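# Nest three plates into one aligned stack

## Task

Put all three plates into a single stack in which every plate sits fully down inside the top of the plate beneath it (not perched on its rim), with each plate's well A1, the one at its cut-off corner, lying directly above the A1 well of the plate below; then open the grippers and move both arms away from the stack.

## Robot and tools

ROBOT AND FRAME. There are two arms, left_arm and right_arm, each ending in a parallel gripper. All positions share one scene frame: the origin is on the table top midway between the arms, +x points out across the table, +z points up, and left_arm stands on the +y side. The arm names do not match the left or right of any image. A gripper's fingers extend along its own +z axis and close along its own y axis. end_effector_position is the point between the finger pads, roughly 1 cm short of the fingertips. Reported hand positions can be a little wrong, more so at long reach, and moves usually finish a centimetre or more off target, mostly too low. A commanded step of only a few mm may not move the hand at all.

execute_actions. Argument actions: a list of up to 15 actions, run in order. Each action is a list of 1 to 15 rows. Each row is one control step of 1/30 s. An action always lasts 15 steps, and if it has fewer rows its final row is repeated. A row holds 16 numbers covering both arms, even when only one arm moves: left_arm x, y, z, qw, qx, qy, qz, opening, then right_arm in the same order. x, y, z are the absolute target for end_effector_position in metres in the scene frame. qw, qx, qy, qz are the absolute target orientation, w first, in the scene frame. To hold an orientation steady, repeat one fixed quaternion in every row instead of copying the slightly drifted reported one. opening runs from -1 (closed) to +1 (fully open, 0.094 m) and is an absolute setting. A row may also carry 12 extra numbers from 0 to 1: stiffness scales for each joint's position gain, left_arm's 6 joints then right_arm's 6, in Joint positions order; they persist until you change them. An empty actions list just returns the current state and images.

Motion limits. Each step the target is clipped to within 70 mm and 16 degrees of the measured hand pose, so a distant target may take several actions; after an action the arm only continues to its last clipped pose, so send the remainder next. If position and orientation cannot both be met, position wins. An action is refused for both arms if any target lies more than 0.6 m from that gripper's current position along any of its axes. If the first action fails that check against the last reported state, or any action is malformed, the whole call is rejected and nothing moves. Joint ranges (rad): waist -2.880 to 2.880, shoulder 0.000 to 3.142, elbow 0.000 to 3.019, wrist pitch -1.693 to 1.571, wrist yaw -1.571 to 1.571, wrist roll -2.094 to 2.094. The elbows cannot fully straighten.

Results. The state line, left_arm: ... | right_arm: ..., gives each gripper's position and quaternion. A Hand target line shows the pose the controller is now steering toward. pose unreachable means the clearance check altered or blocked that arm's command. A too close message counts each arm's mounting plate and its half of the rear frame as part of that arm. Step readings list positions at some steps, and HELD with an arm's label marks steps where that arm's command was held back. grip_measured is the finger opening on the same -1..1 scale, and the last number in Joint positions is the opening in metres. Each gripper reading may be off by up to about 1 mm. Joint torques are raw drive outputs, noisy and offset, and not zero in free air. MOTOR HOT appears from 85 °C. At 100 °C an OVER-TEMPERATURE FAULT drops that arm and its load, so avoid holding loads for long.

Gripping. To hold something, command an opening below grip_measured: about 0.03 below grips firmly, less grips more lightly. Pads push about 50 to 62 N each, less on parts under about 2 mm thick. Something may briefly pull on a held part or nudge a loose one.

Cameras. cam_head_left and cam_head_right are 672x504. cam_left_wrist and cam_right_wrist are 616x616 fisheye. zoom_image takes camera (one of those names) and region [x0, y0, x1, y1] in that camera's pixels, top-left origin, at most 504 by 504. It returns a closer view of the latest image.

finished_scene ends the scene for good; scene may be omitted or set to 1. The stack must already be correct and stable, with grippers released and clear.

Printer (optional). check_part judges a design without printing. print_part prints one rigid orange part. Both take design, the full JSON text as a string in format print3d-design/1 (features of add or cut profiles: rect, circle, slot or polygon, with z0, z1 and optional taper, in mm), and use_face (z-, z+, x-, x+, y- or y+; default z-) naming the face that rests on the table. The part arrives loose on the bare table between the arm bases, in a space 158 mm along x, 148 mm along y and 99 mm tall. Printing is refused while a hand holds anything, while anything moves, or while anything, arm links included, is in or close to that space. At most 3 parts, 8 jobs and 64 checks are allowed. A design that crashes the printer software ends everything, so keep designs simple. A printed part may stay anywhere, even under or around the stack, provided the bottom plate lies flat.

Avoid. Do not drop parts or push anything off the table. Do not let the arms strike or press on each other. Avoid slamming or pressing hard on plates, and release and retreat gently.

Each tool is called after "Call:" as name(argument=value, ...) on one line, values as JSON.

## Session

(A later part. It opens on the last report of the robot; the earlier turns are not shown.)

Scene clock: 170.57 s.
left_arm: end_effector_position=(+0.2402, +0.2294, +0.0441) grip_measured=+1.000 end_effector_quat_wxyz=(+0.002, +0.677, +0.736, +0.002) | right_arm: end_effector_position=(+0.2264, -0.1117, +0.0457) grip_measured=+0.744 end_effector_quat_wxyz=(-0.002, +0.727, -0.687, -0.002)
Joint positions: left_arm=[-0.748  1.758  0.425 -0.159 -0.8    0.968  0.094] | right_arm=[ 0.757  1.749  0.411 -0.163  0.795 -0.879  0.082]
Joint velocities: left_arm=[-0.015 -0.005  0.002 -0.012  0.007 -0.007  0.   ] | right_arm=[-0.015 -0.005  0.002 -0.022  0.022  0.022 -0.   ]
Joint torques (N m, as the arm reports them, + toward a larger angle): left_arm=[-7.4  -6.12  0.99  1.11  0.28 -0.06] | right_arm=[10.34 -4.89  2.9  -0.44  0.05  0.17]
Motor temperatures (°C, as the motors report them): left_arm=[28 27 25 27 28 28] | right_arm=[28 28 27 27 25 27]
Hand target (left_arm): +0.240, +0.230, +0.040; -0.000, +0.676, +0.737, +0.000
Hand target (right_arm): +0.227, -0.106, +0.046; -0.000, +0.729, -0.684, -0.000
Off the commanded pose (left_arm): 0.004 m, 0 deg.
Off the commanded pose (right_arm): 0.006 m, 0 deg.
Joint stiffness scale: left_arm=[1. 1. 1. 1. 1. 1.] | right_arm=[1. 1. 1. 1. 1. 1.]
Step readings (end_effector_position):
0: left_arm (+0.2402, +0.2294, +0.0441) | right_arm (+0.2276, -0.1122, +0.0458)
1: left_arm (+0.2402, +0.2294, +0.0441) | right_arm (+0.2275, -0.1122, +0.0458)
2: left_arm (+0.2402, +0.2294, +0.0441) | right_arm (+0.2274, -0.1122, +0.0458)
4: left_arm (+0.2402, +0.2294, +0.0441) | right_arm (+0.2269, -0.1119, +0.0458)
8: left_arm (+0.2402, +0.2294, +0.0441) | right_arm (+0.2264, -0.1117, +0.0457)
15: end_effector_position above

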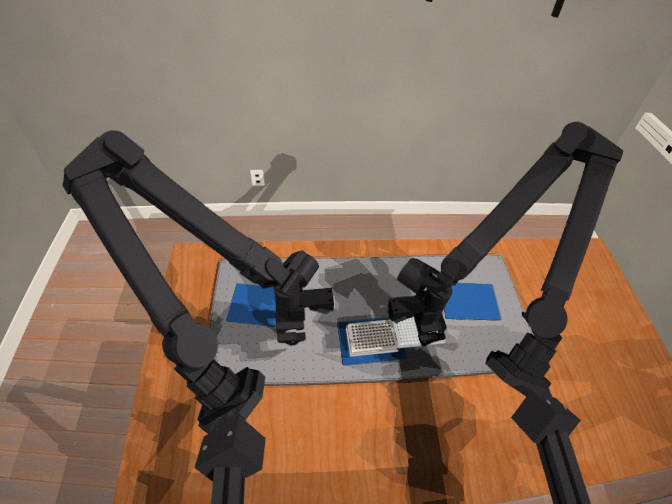

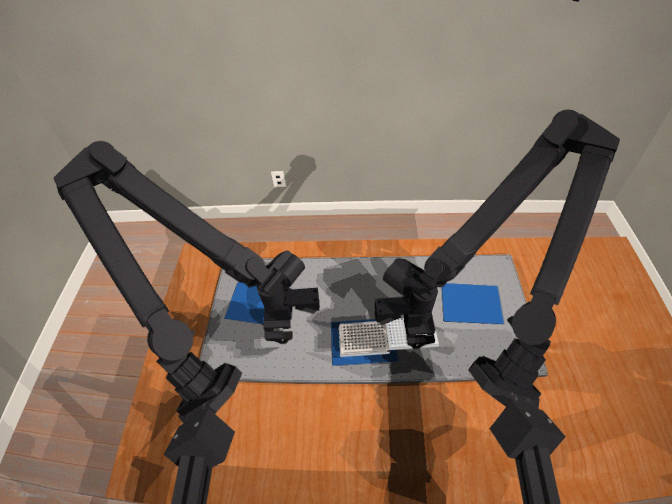

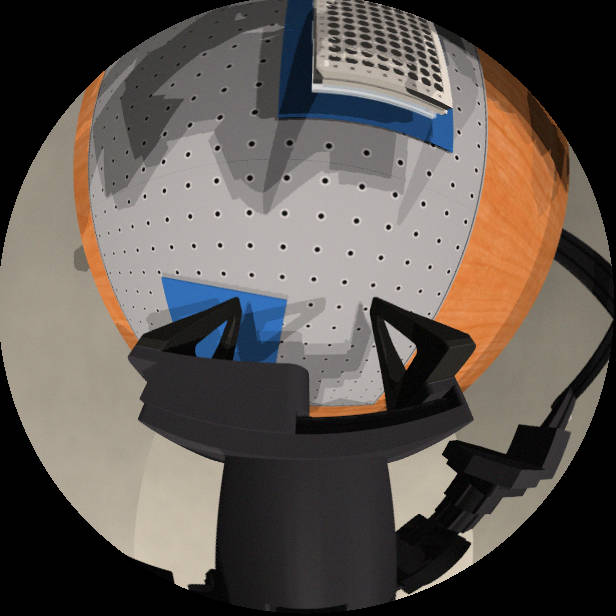

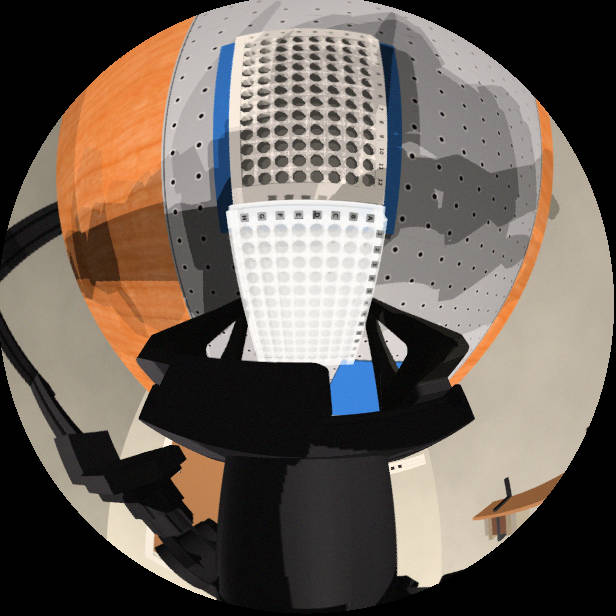

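Looks dropped. Verify with a further push: both plates should move together.

Call:
execute_actions(actions=[[[0.24,0.23,0.04,0,0.676,0.737,0,1,0.227,-0.1025,0.046,0,-0.729,0.684,0,0.71]]])

Call:
zoom_image(camera="cam_left_wrist", region=[270, 0, 490, 150])

Call:
execute_actions(actions=[[[0.25,0.26,0.04,0,0.676,0.737,0,1,0.227,-0.118,0.048,0,-0.729,0.684,0,0.71]],[[0.25,0.27,0.04,0,0.676,0.737,0,1,0.227,-0.118,0.085,0,-0.729,0.684,0,0.71]],[[0.25,0.27,0.04,0,0.676,0.737,0,1,0.225,-0.06,0.09,0,-0.729,0.684,0,0.71]],[[0.25,0.27,0.04,0,0.676,0.737,0,1,0.225,-0.01,0.08,0,-0.729,0.684,0,0.71]],[[0.25,0.27,0.04,0,0.676,0.737,0,1,0.225,0.005,0.07,0,-0.729,0.684,0,0.71]],[[0.25,0.27,0.04,0,0.676,0.737,0,1,0.225,0.01,0.063,0,-0.729,0.684,0,0.71]]])

Call:
zoom_image(camera="cam_right_wrist", region=[206, 140, 406, 300])

Scene clock: 177.73 s.
left_arm: end_effector_position=(+0.2402, +0.2294, +0.0441) grip_measured=+1.000 end_effector_quat_wxyz=(+0.002, +0.677, +0.736, +0.002) | right_arm: end_effector_position=(+0.2270, -0.1082, +0.0456) grip_measured=+0.744 end_effector_quat_wxyz=(-0.002, +0.728, -0.686, -0.002)
Joint positions: left_arm=[-0.748  1.758  0.425 -0.159 -0.8    0.968  0.094] | right_arm=[ 0.762  1.759  0.422 -0.171  0.795 -0.872  0.082]
Joint velocities: left_arm=[-0.015 -0.005  0.002 -0.017  0.051  0.081  0.   ] | right_arm=[-0.015 -0.005 -0.002 -0.007 -0.051  0.022  0.   ]
Joint torques (N m, as the arm reports them, + toward a larger angle): left_arm=[-7.23 -6.16  1.06  0.97  0.29 -0.06] | right_arm=[10.36 -4.89  2.79 -0.37  0.03  0.16]
Motor temperatures (°C, as the motors report them): left_arm=[28 27 25 27 28 28] | right_arm=[28 28 27 27 25 27]
Hand target (left_arm): +0.240, +0.230, +0.040; -0.000, +0.676, +0.737, +0.000
Hand target (right_arm): +0.227, -0.102, +0.046; -0.000, +0.729, -0.684, -0.000
Off the commanded pose (left_arm): 0.004 m, 0 deg.
Off the commanded pose (right_arm): 0.006 m, 0 deg.
Joint stiffness scale: left_arm=[1. 1. 1. 1. 1. 1.] | right_arm=[1. 1. 1. 1. 1. 1.]
Step readings (end_effector_position):
0: left_arm (+0.2402, +0.2294, +0.0441) | right_arm (+0.2264, -0.1117, +0.0457)
1: left_arm (+0.2402, +0.2294, +0.0441) | right_arm (+0.2264, -0.1116, +0.0457)
2: left_arm (+0.2402, +0.2294, +0.0441) | right_arm (+0.2265, -0.1111, +0.0458)
4: left_arm (+0.2402, +0.2294, +0.0441) | right_arm (+0.2265, -0.1096, +0.0457)
8: left_arm (+0.2402, +0.2294, +0.0441) | right_arm (+0.2271, -0.1082, +0.0456)
15: end_effector_position above

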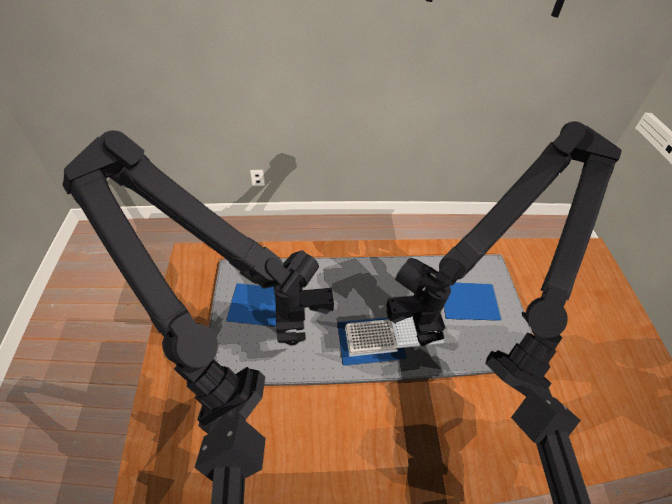

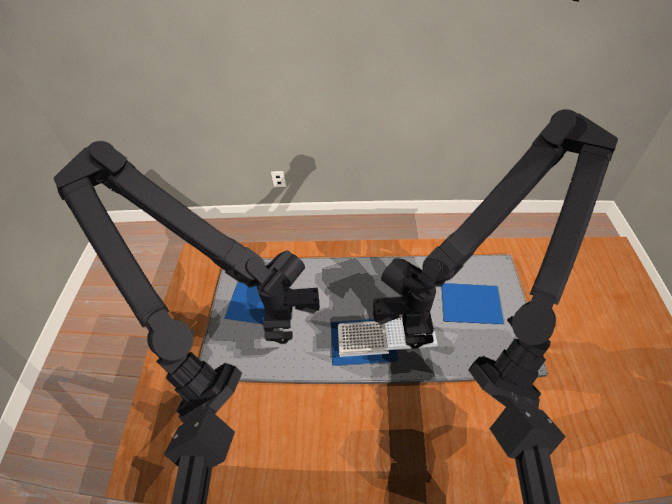

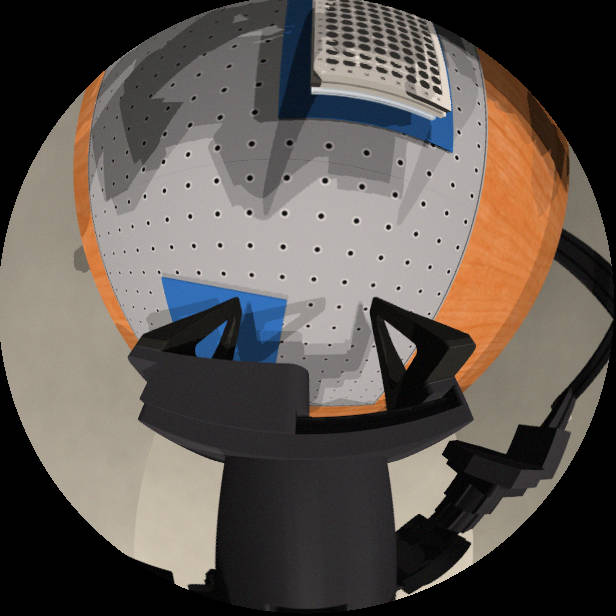

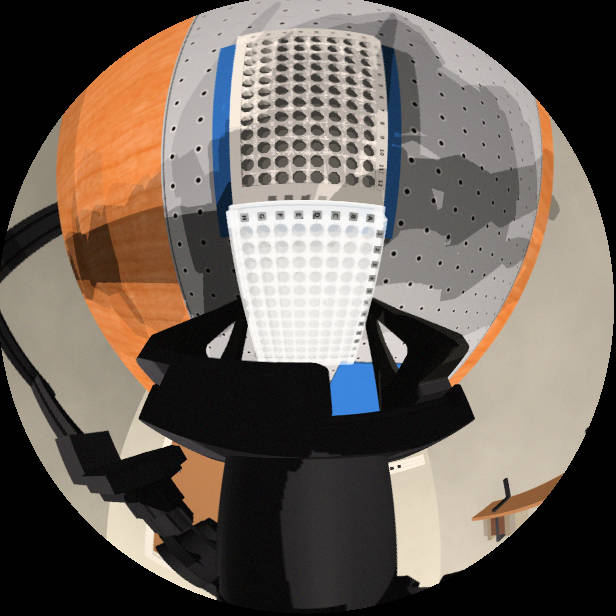

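Region (270, 0, 490, 150) of cam_left_wrist's 616x616 image, scaled by 2.291, with more detail than that image has; it fills the top 344 rows of this view, and the rest is white.

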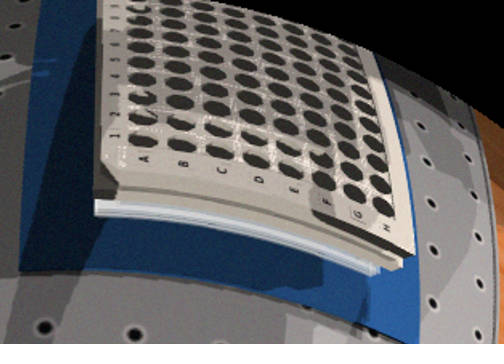

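Scene clock: 180.73 s.
left_arm: end_effector_position=(+0.2453, +0.2676, +0.0399) grip_measured=+1.000 end_effector_quat_wxyz=(-0.006, +0.682, +0.731, -0.002) | right_arm: end_effector_position=(+0.2201, -0.0007, +0.0666) grip_measured=+0.744 end_effector_quat_wxyz=(+0.005, +0.735, -0.678, +0.001)
Joint positions: left_arm=[-0.632  1.637  0.375 -0.138 -0.784  1.129  0.094] | right_arm=[ 0.984  2.012  0.714 -0.455  0.787 -0.564  0.082]
Joint velocities: left_arm=[-0.005 -0.015  0.012 -0.012 -0.022  0.022  0.   ] | right_arm=[-0.005 -0.015  0.012  0.007  0.022 -0.037 -0.   ]
Joint torques (N m, as the arm reports them, + toward a larger angle): left_arm=[-6.82 -7.56  0.46  0.96  0.3  -0.06] | right_arm=[11.78 -7.26  5.32  0.99 -0.07 -0.05]
Motor temperatures (°C, as the motors report them): left_arm=[28 27 25 27 28 28] | right_arm=[28 28 27 27 25 27]
Hand target (left_arm): +0.250, +0.270, +0.040; -0.000, +0.676, +0.737, +0.000
Hand target (right_arm): +0.225, +0.010, +0.063; +0.000, +0.729, -0.684, +0.000
Off the commanded pose (left_arm): 0.005 m, 1 deg.
Off the commanded pose (right_arm): 0.012 m, 1 deg.
Joint stiffness scale: left_arm=[1. 1. 1. 1. 1. 1.] | right_arm=[1. 1. 1. 1. 1. 1.]
Step readings (end_effector_position; steps 1 to 15: 1st action; 16 to 30: 2nd action; 31 to 45: 3rd action; 46 to 60: 4th action; 61 to 75: 5th action; 76 to 90: 6th action):
0: left_arm (+0.2402, +0.2294, +0.0441) | right_arm (+0.2270, -0.1082, +0.0456)
1: left_arm (+0.2399, +0.2310, +0.0435) | right_arm (+0.2268, -0.1086, +0.0457)
2: left_arm (+0.2401, +0.2362, +0.0421) | right_arm (+0.2267, -0.1093, +0.0462)
4: left_arm (+0.2406, +0.2505, +0.0392) | right_arm (+0.2266, -0.1111, +0.0474)
8: left_arm (+0.2461, +0.2607, +0.0397) | right_arm (+0.2278, -0.1119, +0.0488)
15: left_arm (+0.2471, +0.2599, +0.0400) | right_arm (+0.2278, -0.1119, +0.0488)
16: left_arm (+0.2469, +0.2602, +0.0399) | right_arm (+0.2267, -0.1135, +0.0506)
17: left_arm (+0.2466, +0.2613, +0.0398) | right_arm (+0.2242, -0.1163, +0.0555)
19: left_arm (+0.2454, +0.2652, +0.0395) | right_arm (+0.2234, -0.1181, +0.0685)
23: left_arm (+0.2452, +0.2679, +0.0399) | right_arm (+0.2261, -0.1180, +0.0835)
30: left_arm (+0.2453, +0.2677, +0.0399) | right_arm (+0.2241, -0.1208, +0.0838)
31: left_arm (+0.2453, +0.2677, +0.0399) | right_arm (+0.2237, -0.1182, +0.0845)
32: left_arm (+0.2453, +0.2677, +0.0399) | right_arm (+0.2221, -0.1111, +0.0857)
34: left_arm (+0.2453, +0.2677, +0.0399) | right_arm (+0.2208, -0.0875, +0.0884)
38: left_arm (+0.2453, +0.2677, +0.0399) | right_arm (+0.2242, -0.0575, +0.0898)
45: left_arm (+0.2453, +0.2677, +0.0399) | right_arm (+0.2240, -0.0581, +0.0899)
46: left_arm (+0.2453, +0.2677, +0.0399) | right_arm (+0.2238, -0.0562, +0.0894)
47: left_arm (+0.2453, +0.2677, +0.0399) | right_arm (+0.2241, -0.0506, +0.0879)
49: left_arm (+0.2453, +0.2677, +0.0399) | right_arm (+0.2243, -0.0333, +0.0828)
53: left_arm (+0.2453, +0.2677, +0.0399) | right_arm (+0.2249, -0.0135, +0.0769)
60: left_arm (+0.2453, +0.2677, +0.0399) | right_arm (+0.2248, -0.0134, +0.0768)
61: left_arm (+0.2453, +0.2676, +0.0399) | right_arm (+0.2249, -0.0129, +0.0765)
62: left_arm (+0.2453, +0.2676, +0.0399) | right_arm (+0.2247, -0.0116, +0.0758)
64: left_arm (+0.2453, +0.2676, +0.0399) | right_arm (+0.2239, -0.0081, +0.0734)
68: left_arm (+0.2453, +0.2676, +0.0399) | right_arm (+0.2220, -0.0057, +0.0706)
75: left_arm (+0.2453, +0.2676, +0.0399) | right_arm (+0.2222, -0.0055, +0.0707)
76: left_arm (+0.2453, +0.2676, +0.0399) | right_arm (+0.2220, -0.0053, +0.0704)
77: left_arm (+0.2453, +0.2676, +0.0399) | right_arm (+0.2220, -0.0043, +0.0699)
79: left_arm (+0.2453, +0.2676, +0.0399) | right_arm (+0.2213, -0.0023, +0.0683)
83: left_arm (+0.2453, +0.2676, +0.0399) | right_arm (+0.2201, -0.0007, +0.0666)
90: end_effector_position above

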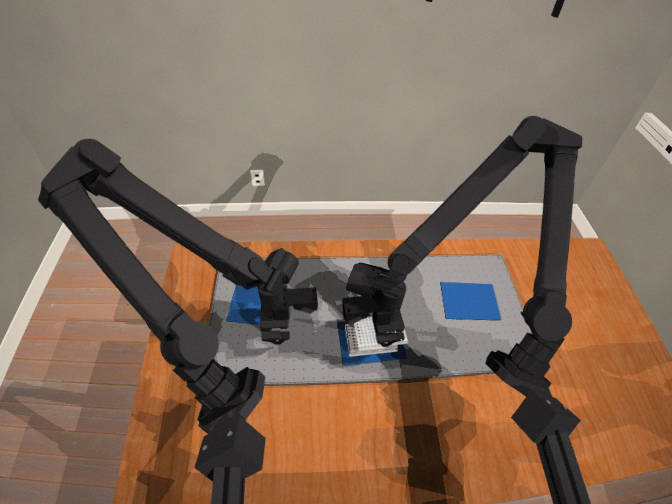

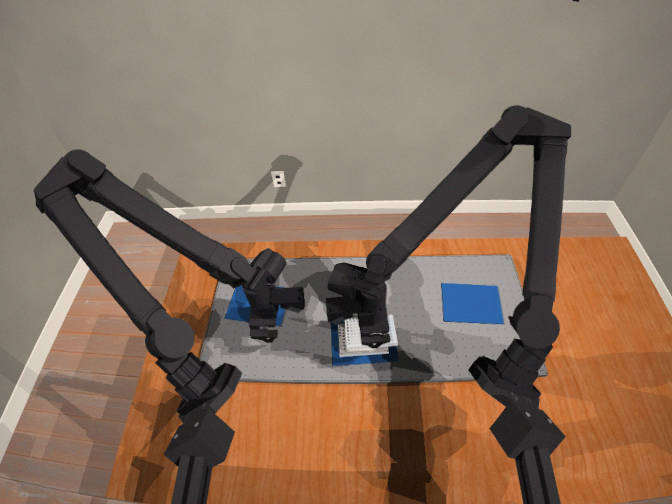

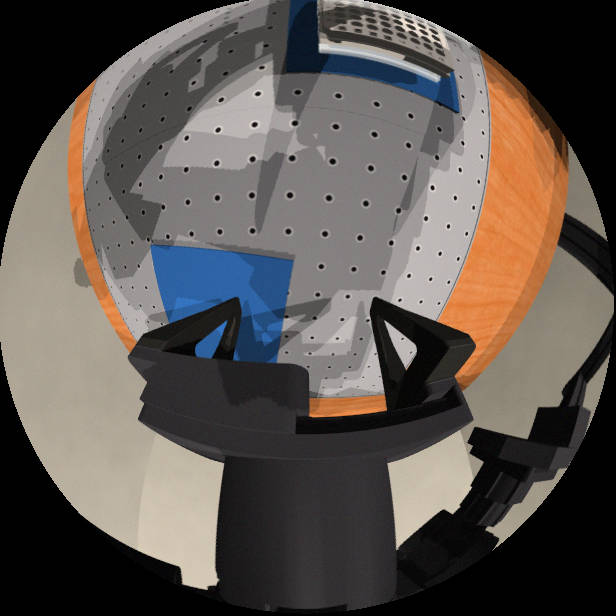

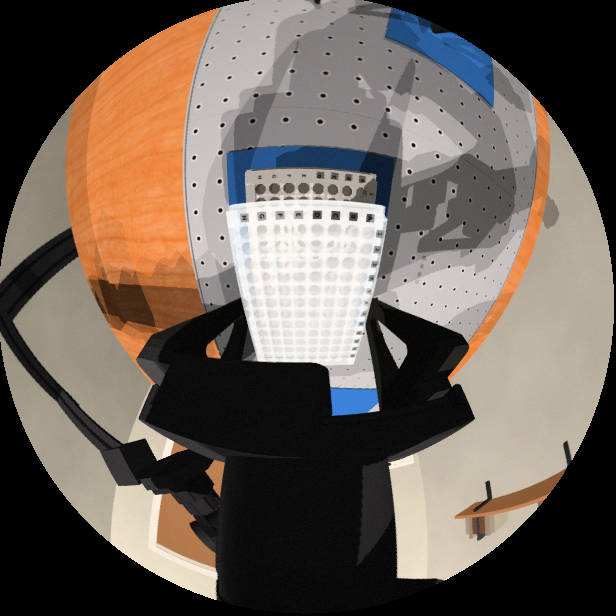

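Region (206, 140, 406, 300) of cam_right_wrist's 616x616 image, scaled by 2.520, with more detail than that image has; it fills the top 403 rows of this view, and the rest is white.

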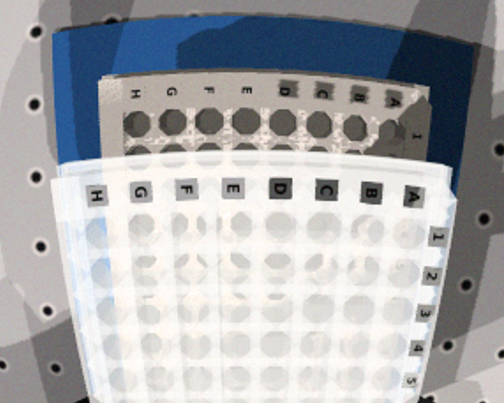

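First pair is nested. Target about (0.2205, 0.020), yaw 273.2°.

Call:
execute_actions(actions=[[[0.25,0.27,0.04,0,0.676,0.737,0,1,0.225,0.017,0.058,0,-0.72,0.694,0,0.71]],[[0.25,0.27,0.04,0,0.676,0.737,0,1,0.225,0.023,0.053,0,-0.72,0.694,0,0.71]]])

Call:
zoom_image(camera="cam_right_wrist", region=[206, 140, 406, 300])

Scene clock: 186.43 s.
left_arm: end_effector_position=(+0.2453, +0.2676, +0.0399) grip_measured=+1.000 end_effector_quat_wxyz=(-0.006, +0.682, +0.731, -0.002) | right_arm: end_effector_position=(+0.2199, +0.0147, +0.0591) grip_measured=+0.744 end_effector_quat_wxyz=(+0.002, +0.731, -0.682, +0.001)
Joint positions: left_arm=[-0.632  1.637  0.375 -0.138 -0.784  1.129  0.094] | right_arm=[ 0.984  2.06   0.748 -0.431  0.787 -0.56   0.082]
Joint velocities: left_arm=[-0.024  0.005  0.002  0.002  0.051 -0.022  0.   ] | right_arm=[-0.015 -0.015 -0.007 -0.002 -0.051  0.022  0.   ]
Joint torques (N m, as the arm reports them, + toward a larger angle): left_arm=[-6.86 -7.51  0.43  0.99  0.27 -0.04] | right_arm=[11.47 -7.8   5.16  0.97  0.    0.08]
Motor temperatures (°C, as the motors report them): left_arm=[28 27 25 27 28 28] | right_arm=[28 28 27 27 25 27]
Hand target (left_arm): +0.250, +0.270, +0.040; -0.000, +0.676, +0.737, +0.000
Hand target (right_arm): +0.225, +0.022, +0.053; +0.000, +0.720, -0.694, +0.000
Off the commanded pose (left_arm): 0.005 m, 1 deg.
Off the commanded pose (right_arm): 0.011 m, 2 deg.
Joint stiffness scale: left_arm=[1. 1. 1. 1. 1. 1.] | right_arm=[1. 1. 1. 1. 1. 1.]
Step readings (end_effector_position; steps 1 to 15: 1st action; 16 to 30: 2nd action):
0: left_arm (+0.2453, +0.2676, +0.0399) | right_arm (+0.2201, -0.0007, +0.0666)
1: left_arm (+0.2453, +0.2676, +0.0399) | right_arm (+0.2200, -0.0004, +0.0663)
2: left_arm (+0.2453, +0.2676, +0.0399) | right_arm (+0.2202, +0.0009, +0.0658)
4: left_arm (+0.2453, +0.2676, +0.0399) | right_arm (+0.2205, +0.0045, +0.0644)
8: left_arm (+0.2453, +0.2676, +0.0399) | right_arm (+0.2205, +0.0079, +0.0628)
15: left_arm (+0.2453, +0.2676, +0.0399) | right_arm (+0.2205, +0.0080, +0.0628)
16: left_arm (+0.2453, +0.2676, +0.0399) | right_arm (+0.2205, +0.0085, +0.0626)
17: left_arm (+0.2453, +0.2676, +0.0399) | right_arm (+0.2206, +0.0095, +0.0622)
19: left_arm (+0.2453, +0.2676, +0.0399) | right_arm (+0.2205, +0.0122, +0.0608)
23: left_arm (+0.2453, +0.2676, +0.0399) | right_arm (+0.2199, +0.0147, +0.0591)
30: end_effector_position above

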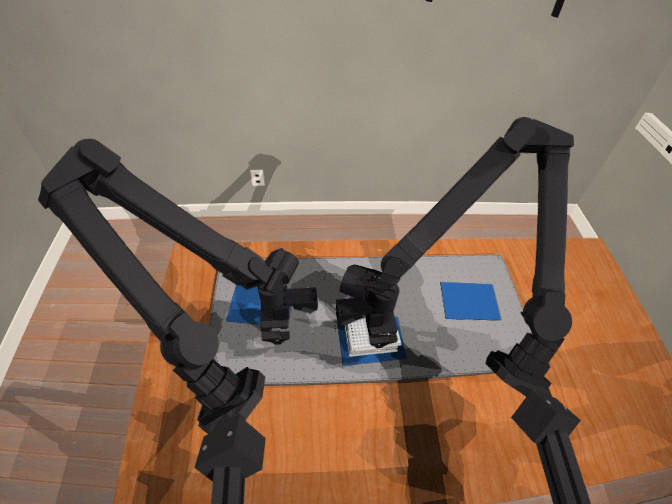

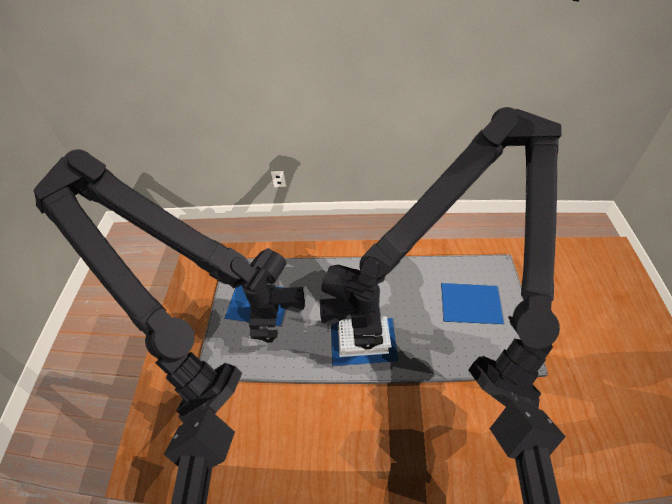

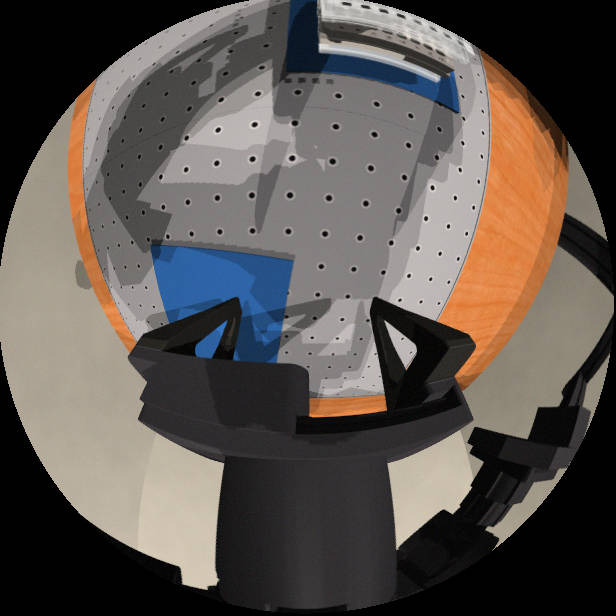

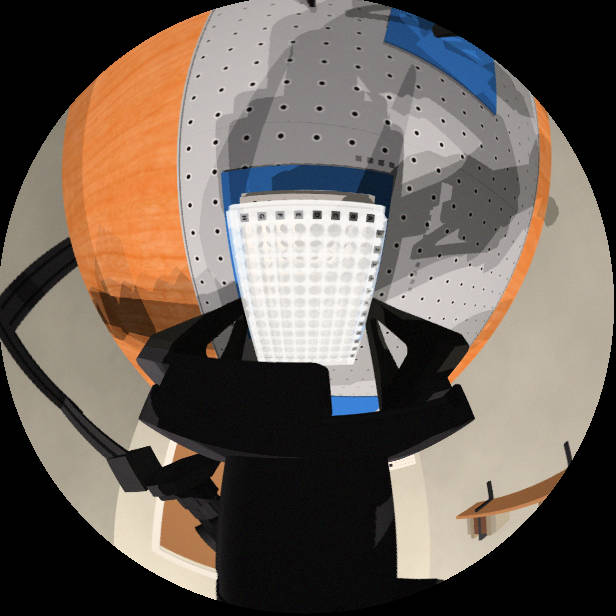

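Region (206, 140, 406, 300) of cam_right_wrist's 616x616 image, scaled by 2.520, with more detail than that image has; it fills the top 403 rows of this view, and the rest is white.

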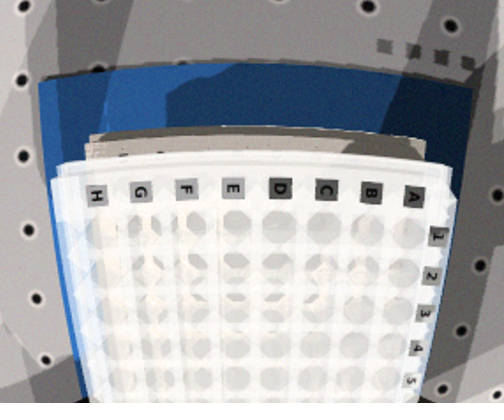

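Call:
execute_actions(actions=[[[0.25,0.27,0.04,0,0.676,0.737,0,1,0.225,0.025,0.05,0,-0.716,0.698,0,0.71]],[[0.25,0.27,0.04,0,0.676,0.737,0,1,0.225,0.026,0.047,0,-0.716,0.698,0,0.71]]])

Call:
zoom_image(camera="cam_right_wrist", region=[206, 140, 406, 300])

Call:
zoom_image(camera="cam_left_wrist", region=[290, 0, 490, 110])

Scene clock: 190.97 s.
left_arm: end_effector_position=(+0.2453, +0.2676, +0.0399) grip_measured=+1.000 end_effector_quat_wxyz=(-0.006, +0.682, +0.731, -0.002) | right_arm: end_effector_position=(+0.2187, +0.0191, +0.0560) grip_measured=+0.744 end_effector_quat_wxyz=(-0.001, +0.729, -0.684, -0.000)
Joint positions: left_arm=[-0.632  1.637  0.375 -0.138 -0.784  1.129  0.094] | right_arm=[ 0.984  2.075  0.753 -0.412  0.787 -0.56   0.082]
Joint velocities: left_arm=[-0.005 -0.015 -0.002 -0.017 -0.066  0.066  0.   ] | right_arm=[-0.015 -0.005  0.007  0.002 -0.066 -0.066 -0.001]
Joint torques (N m, as the arm reports them, + toward a larger angle): left_arm=[-6.6  -7.59  0.46  1.06  0.3  -0.03] | right_arm=[10.75 -8.12  5.21  1.08  0.1   0.08]
Motor temperatures (°C, as the motors report them): left_arm=[28 27 25 27 28 28] | right_arm=[28 28 27 27 25 27]
Hand target (left_arm): +0.250, +0.270, +0.040; -0.000, +0.676, +0.737, +0.000
Hand target (right_arm): +0.225, +0.025, +0.047; +0.000, +0.716, -0.698, +0.000
Off the commanded pose (left_arm): 0.005 m, 1 deg.
Off the commanded pose (right_arm): 0.013 m, 2 deg.
Joint stiffness scale: left_arm=[1. 1. 1. 1. 1. 1.] | right_arm=[1. 1. 1. 1. 1. 1.]
Step readings (end_effector_position; steps 1 to 15: 1st action; 16 to 30: 2nd action):
0: left_arm (+0.2453, +0.2676, +0.0399) | right_arm (+0.2199, +0.0147, +0.0591)
1: left_arm (+0.2453, +0.2676, +0.0399) | right_arm (+0.2199, +0.0149, +0.0590)
2: left_arm (+0.2453, +0.2676, +0.0399) | right_arm (+0.2200, +0.0154, +0.0589)
4: left_arm (+0.2453, +0.2676, +0.0399) | right_arm (+0.2198, +0.0163, +0.0583)
8: left_arm (+0.2453, +0.2676, +0.0399) | right_arm (+0.2194, +0.0170, +0.0576)
15: left_arm (+0.2453, +0.2676, +0.0399) | right_arm (+0.2194, +0.0170, +0.0576)
16: left_arm (+0.2453, +0.2676, +0.0399) | right_arm (+0.2195, +0.0172, +0.0575)
17: left_arm (+0.2453, +0.2676, +0.0399) | right_arm (+0.2194, +0.0177, +0.0572)
19: left_arm (+0.2453, +0.2676, +0.0399) | right_arm (+0.2193, +0.0187, +0.0567)
23: left_arm (+0.2453, +0.2676, +0.0399) | right_arm (+0.2187, +0.0191, +0.0560)
30: end_effector_position above

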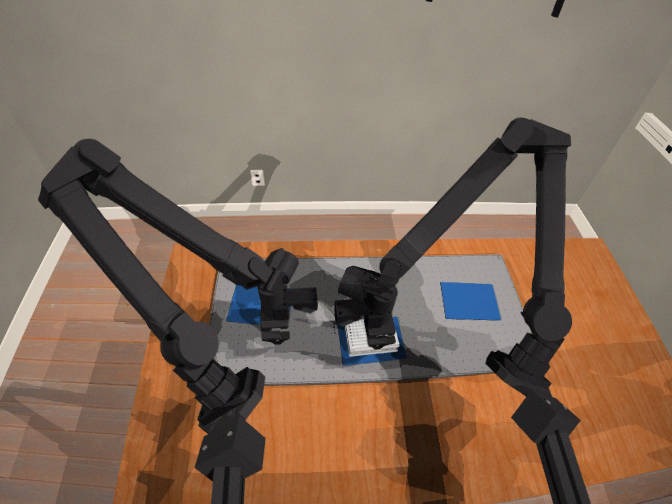

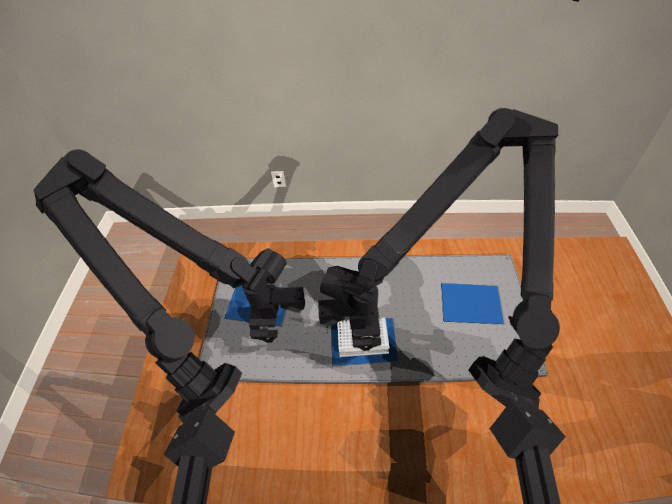

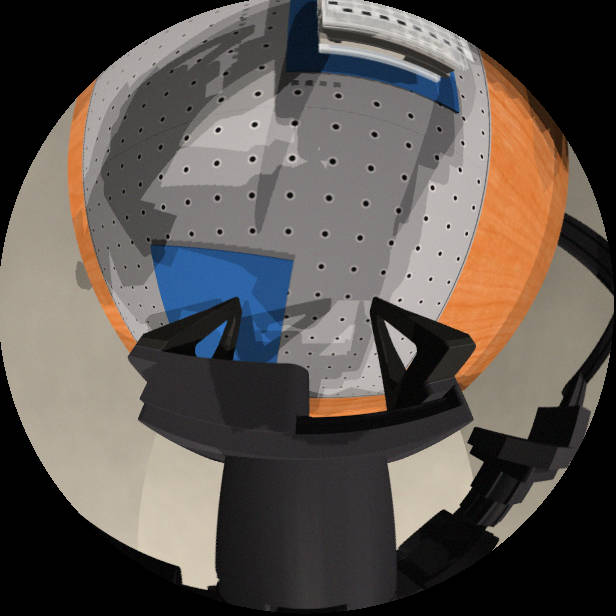

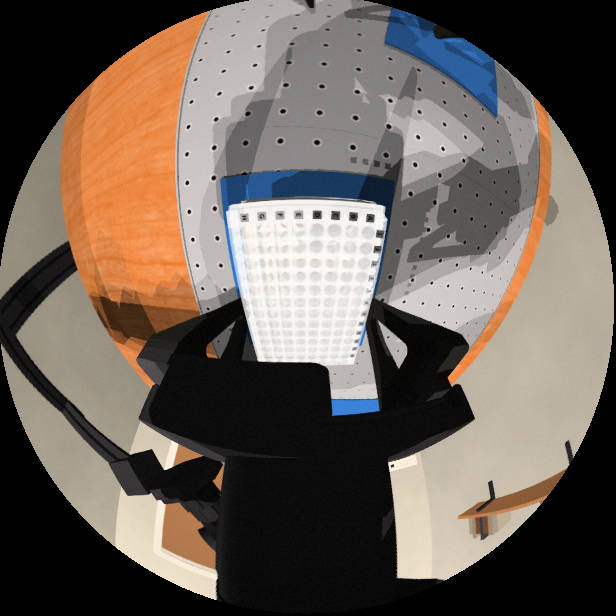

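Region (206, 140, 406, 300) of cam_right_wrist's 616x616 image, scaled by 2.520, with more detail than that image has; it fills the top 403 rows of this view, and the rest is white.

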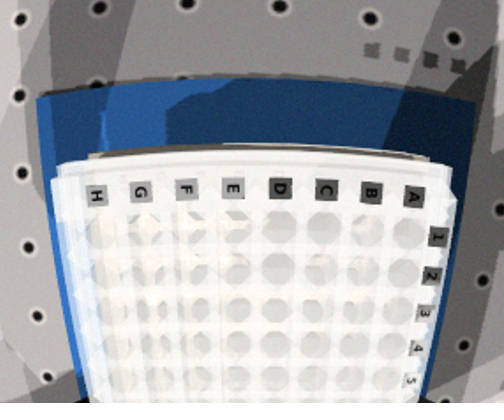

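Region (290, 0, 490, 110) of cam_left_wrist's 616x616 image, scaled by 2.520, with more detail than that image has; it fills the top 277 rows of this view, and the rest is white.

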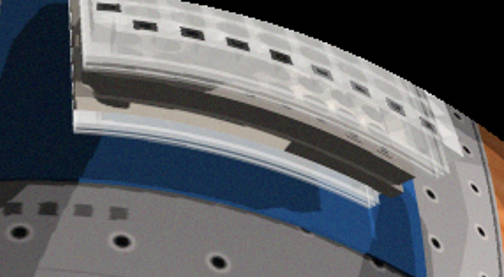

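y about right; x needs +1 mm.

Call:
execute_actions(actions=[[[0.25,0.27,0.04,0,0.676,0.737,0,1,0.226,0.026,0.044,0,-0.716,0.698,0,0.71]],[[0.25,0.27,0.04,0,0.676,0.737,0,1,0.226,0.026,0.042,0,-0.716,0.698,0,0.71]]])

Call:
zoom_image(camera="cam_right_wrist", region=[206, 140, 406, 300])

Call:
zoom_image(camera="cam_left_wrist", region=[290, 0, 490, 110])

Scene clock: 197.63 s.
left_arm: end_effector_position=(+0.2453, +0.2676, +0.0399) grip_measured=+1.000 end_effector_quat_wxyz=(-0.006, +0.682, +0.731, -0.002) | right_arm: end_effector_position=(+0.2200, +0.0204, +0.0525) grip_measured=+0.744 end_effector_quat_wxyz=(-0.003, +0.724, -0.690, -0.000)
Joint positions: left_arm=[-0.632  1.637  0.375 -0.138 -0.784  1.129  0.094] | right_arm=[ 0.976  2.082  0.753 -0.393  0.788 -0.56   0.082]
Joint velocities: left_arm=[-0.005 -0.005 -0.007 -0.022  0.007 -0.037  0.   ] | right_arm=[-0.005  0.005  0.002  0.002 -0.037 -0.081  0.   ]
Joint torques (N m, as the arm reports them, + toward a larger angle): left_arm=[-6.49 -7.2   0.39  0.96  0.27 -0.04] | right_arm=[10.45 -7.93  4.97  1.07  0.06 -0.12]
Motor temperatures (°C, as the motors report them): left_arm=[28 27 25 27 28 28] | right_arm=[28 28 28 27 25 27]
Hand target (left_arm): +0.250, +0.270, +0.040; -0.000, +0.676, +0.737, +0.000
Hand target (right_arm): +0.226, +0.025, +0.042; +0.000, +0.716, -0.698, +0.000
Off the commanded pose (left_arm): 0.005 m, 1 deg.
Off the commanded pose (right_arm): 0.013 m, 1 deg.
Joint stiffness scale: left_arm=[1. 1. 1. 1. 1. 1.] | right_arm=[1. 1. 1. 1. 1. 1.]
Step readings (end_effector_position; steps 1 to 15: 1st action; 16 to 30: 2nd action):
0: left_arm (+0.2453, +0.2676, +0.0399) | right_arm (+0.2187, +0.0191, +0.0560)
1: left_arm (+0.2453, +0.2676, +0.0399) | right_arm (+0.2188, +0.0193, +0.0559)
2: left_arm (+0.2453, +0.2676, +0.0399) | right_arm (+0.2191, +0.0197, +0.0556)
4: left_arm (+0.2453, +0.2676, +0.0399) | right_arm (+0.2195, +0.0202, +0.0548)
8: left_arm (+0.2453, +0.2676, +0.0399) | right_arm (+0.2197, +0.0201, +0.0540)
15: left_arm (+0.2453, +0.2676, +0.0399) | right_arm (+0.2197, +0.0201, +0.0539)
16: left_arm (+0.2453, +0.2676, +0.0399) | right_arm (+0.2198, +0.0202, +0.0538)
17: left_arm (+0.2453, +0.2676, +0.0399) | right_arm (+0.2198, +0.0205, +0.0535)
19: left_arm (+0.2453, +0.2676, +0.0399) | right_arm (+0.2200, +0.0205, +0.0530)
23: left_arm (+0.2453, +0.2676, +0.0399) | right_arm (+0.2200, +0.0204, +0.0525)
30: end_effector_position above

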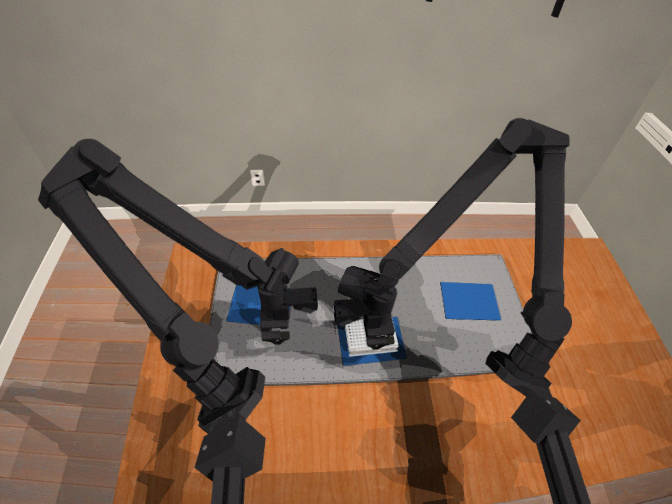

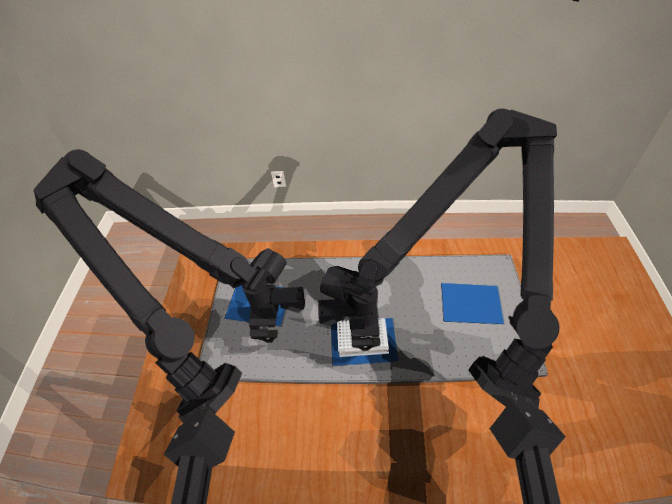

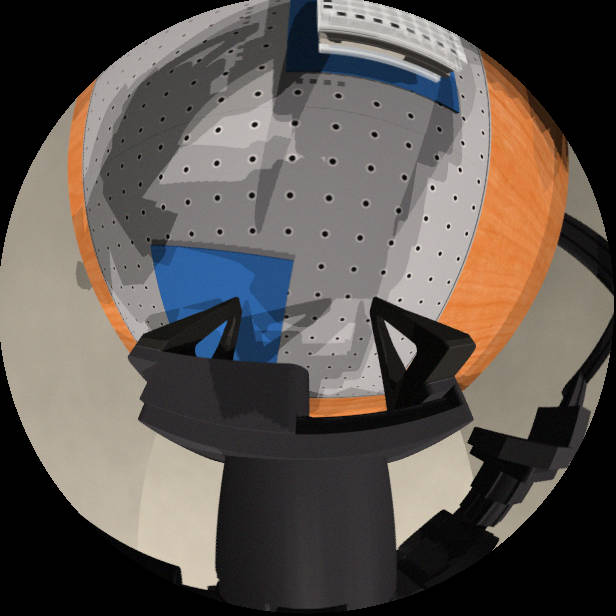

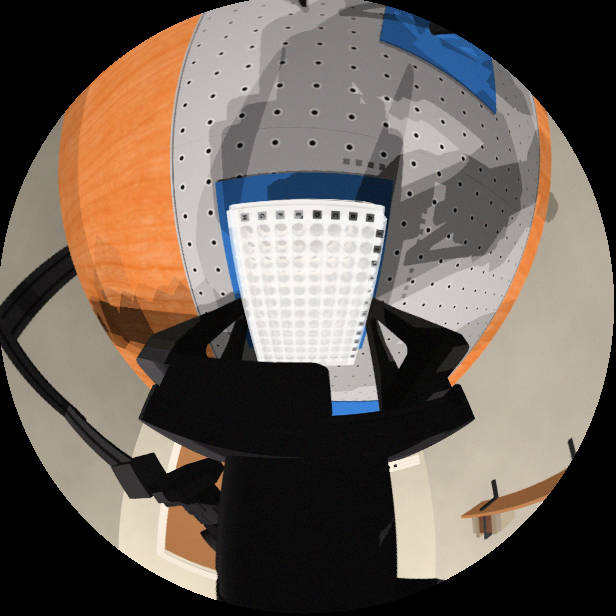

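Region (206, 140, 406, 300) of cam_right_wrist's 616x616 image, scaled by 2.520, with more detail than that image has; it fills the top 403 rows of this view, and the rest is white.

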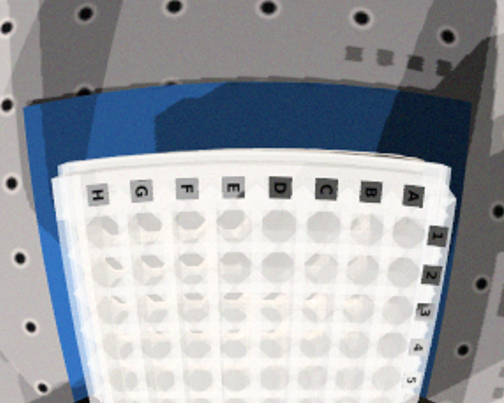

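Region (290, 0, 490, 110) of cam_left_wrist's 616x616 image, scaled by 2.520, with more detail than that image has; it fills the top 277 rows of this view, and the rest is white.

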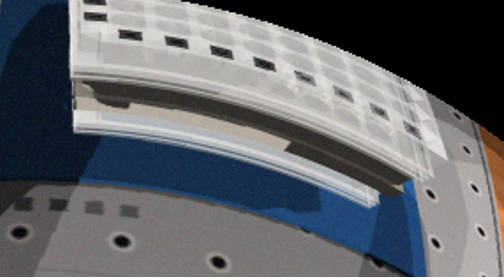

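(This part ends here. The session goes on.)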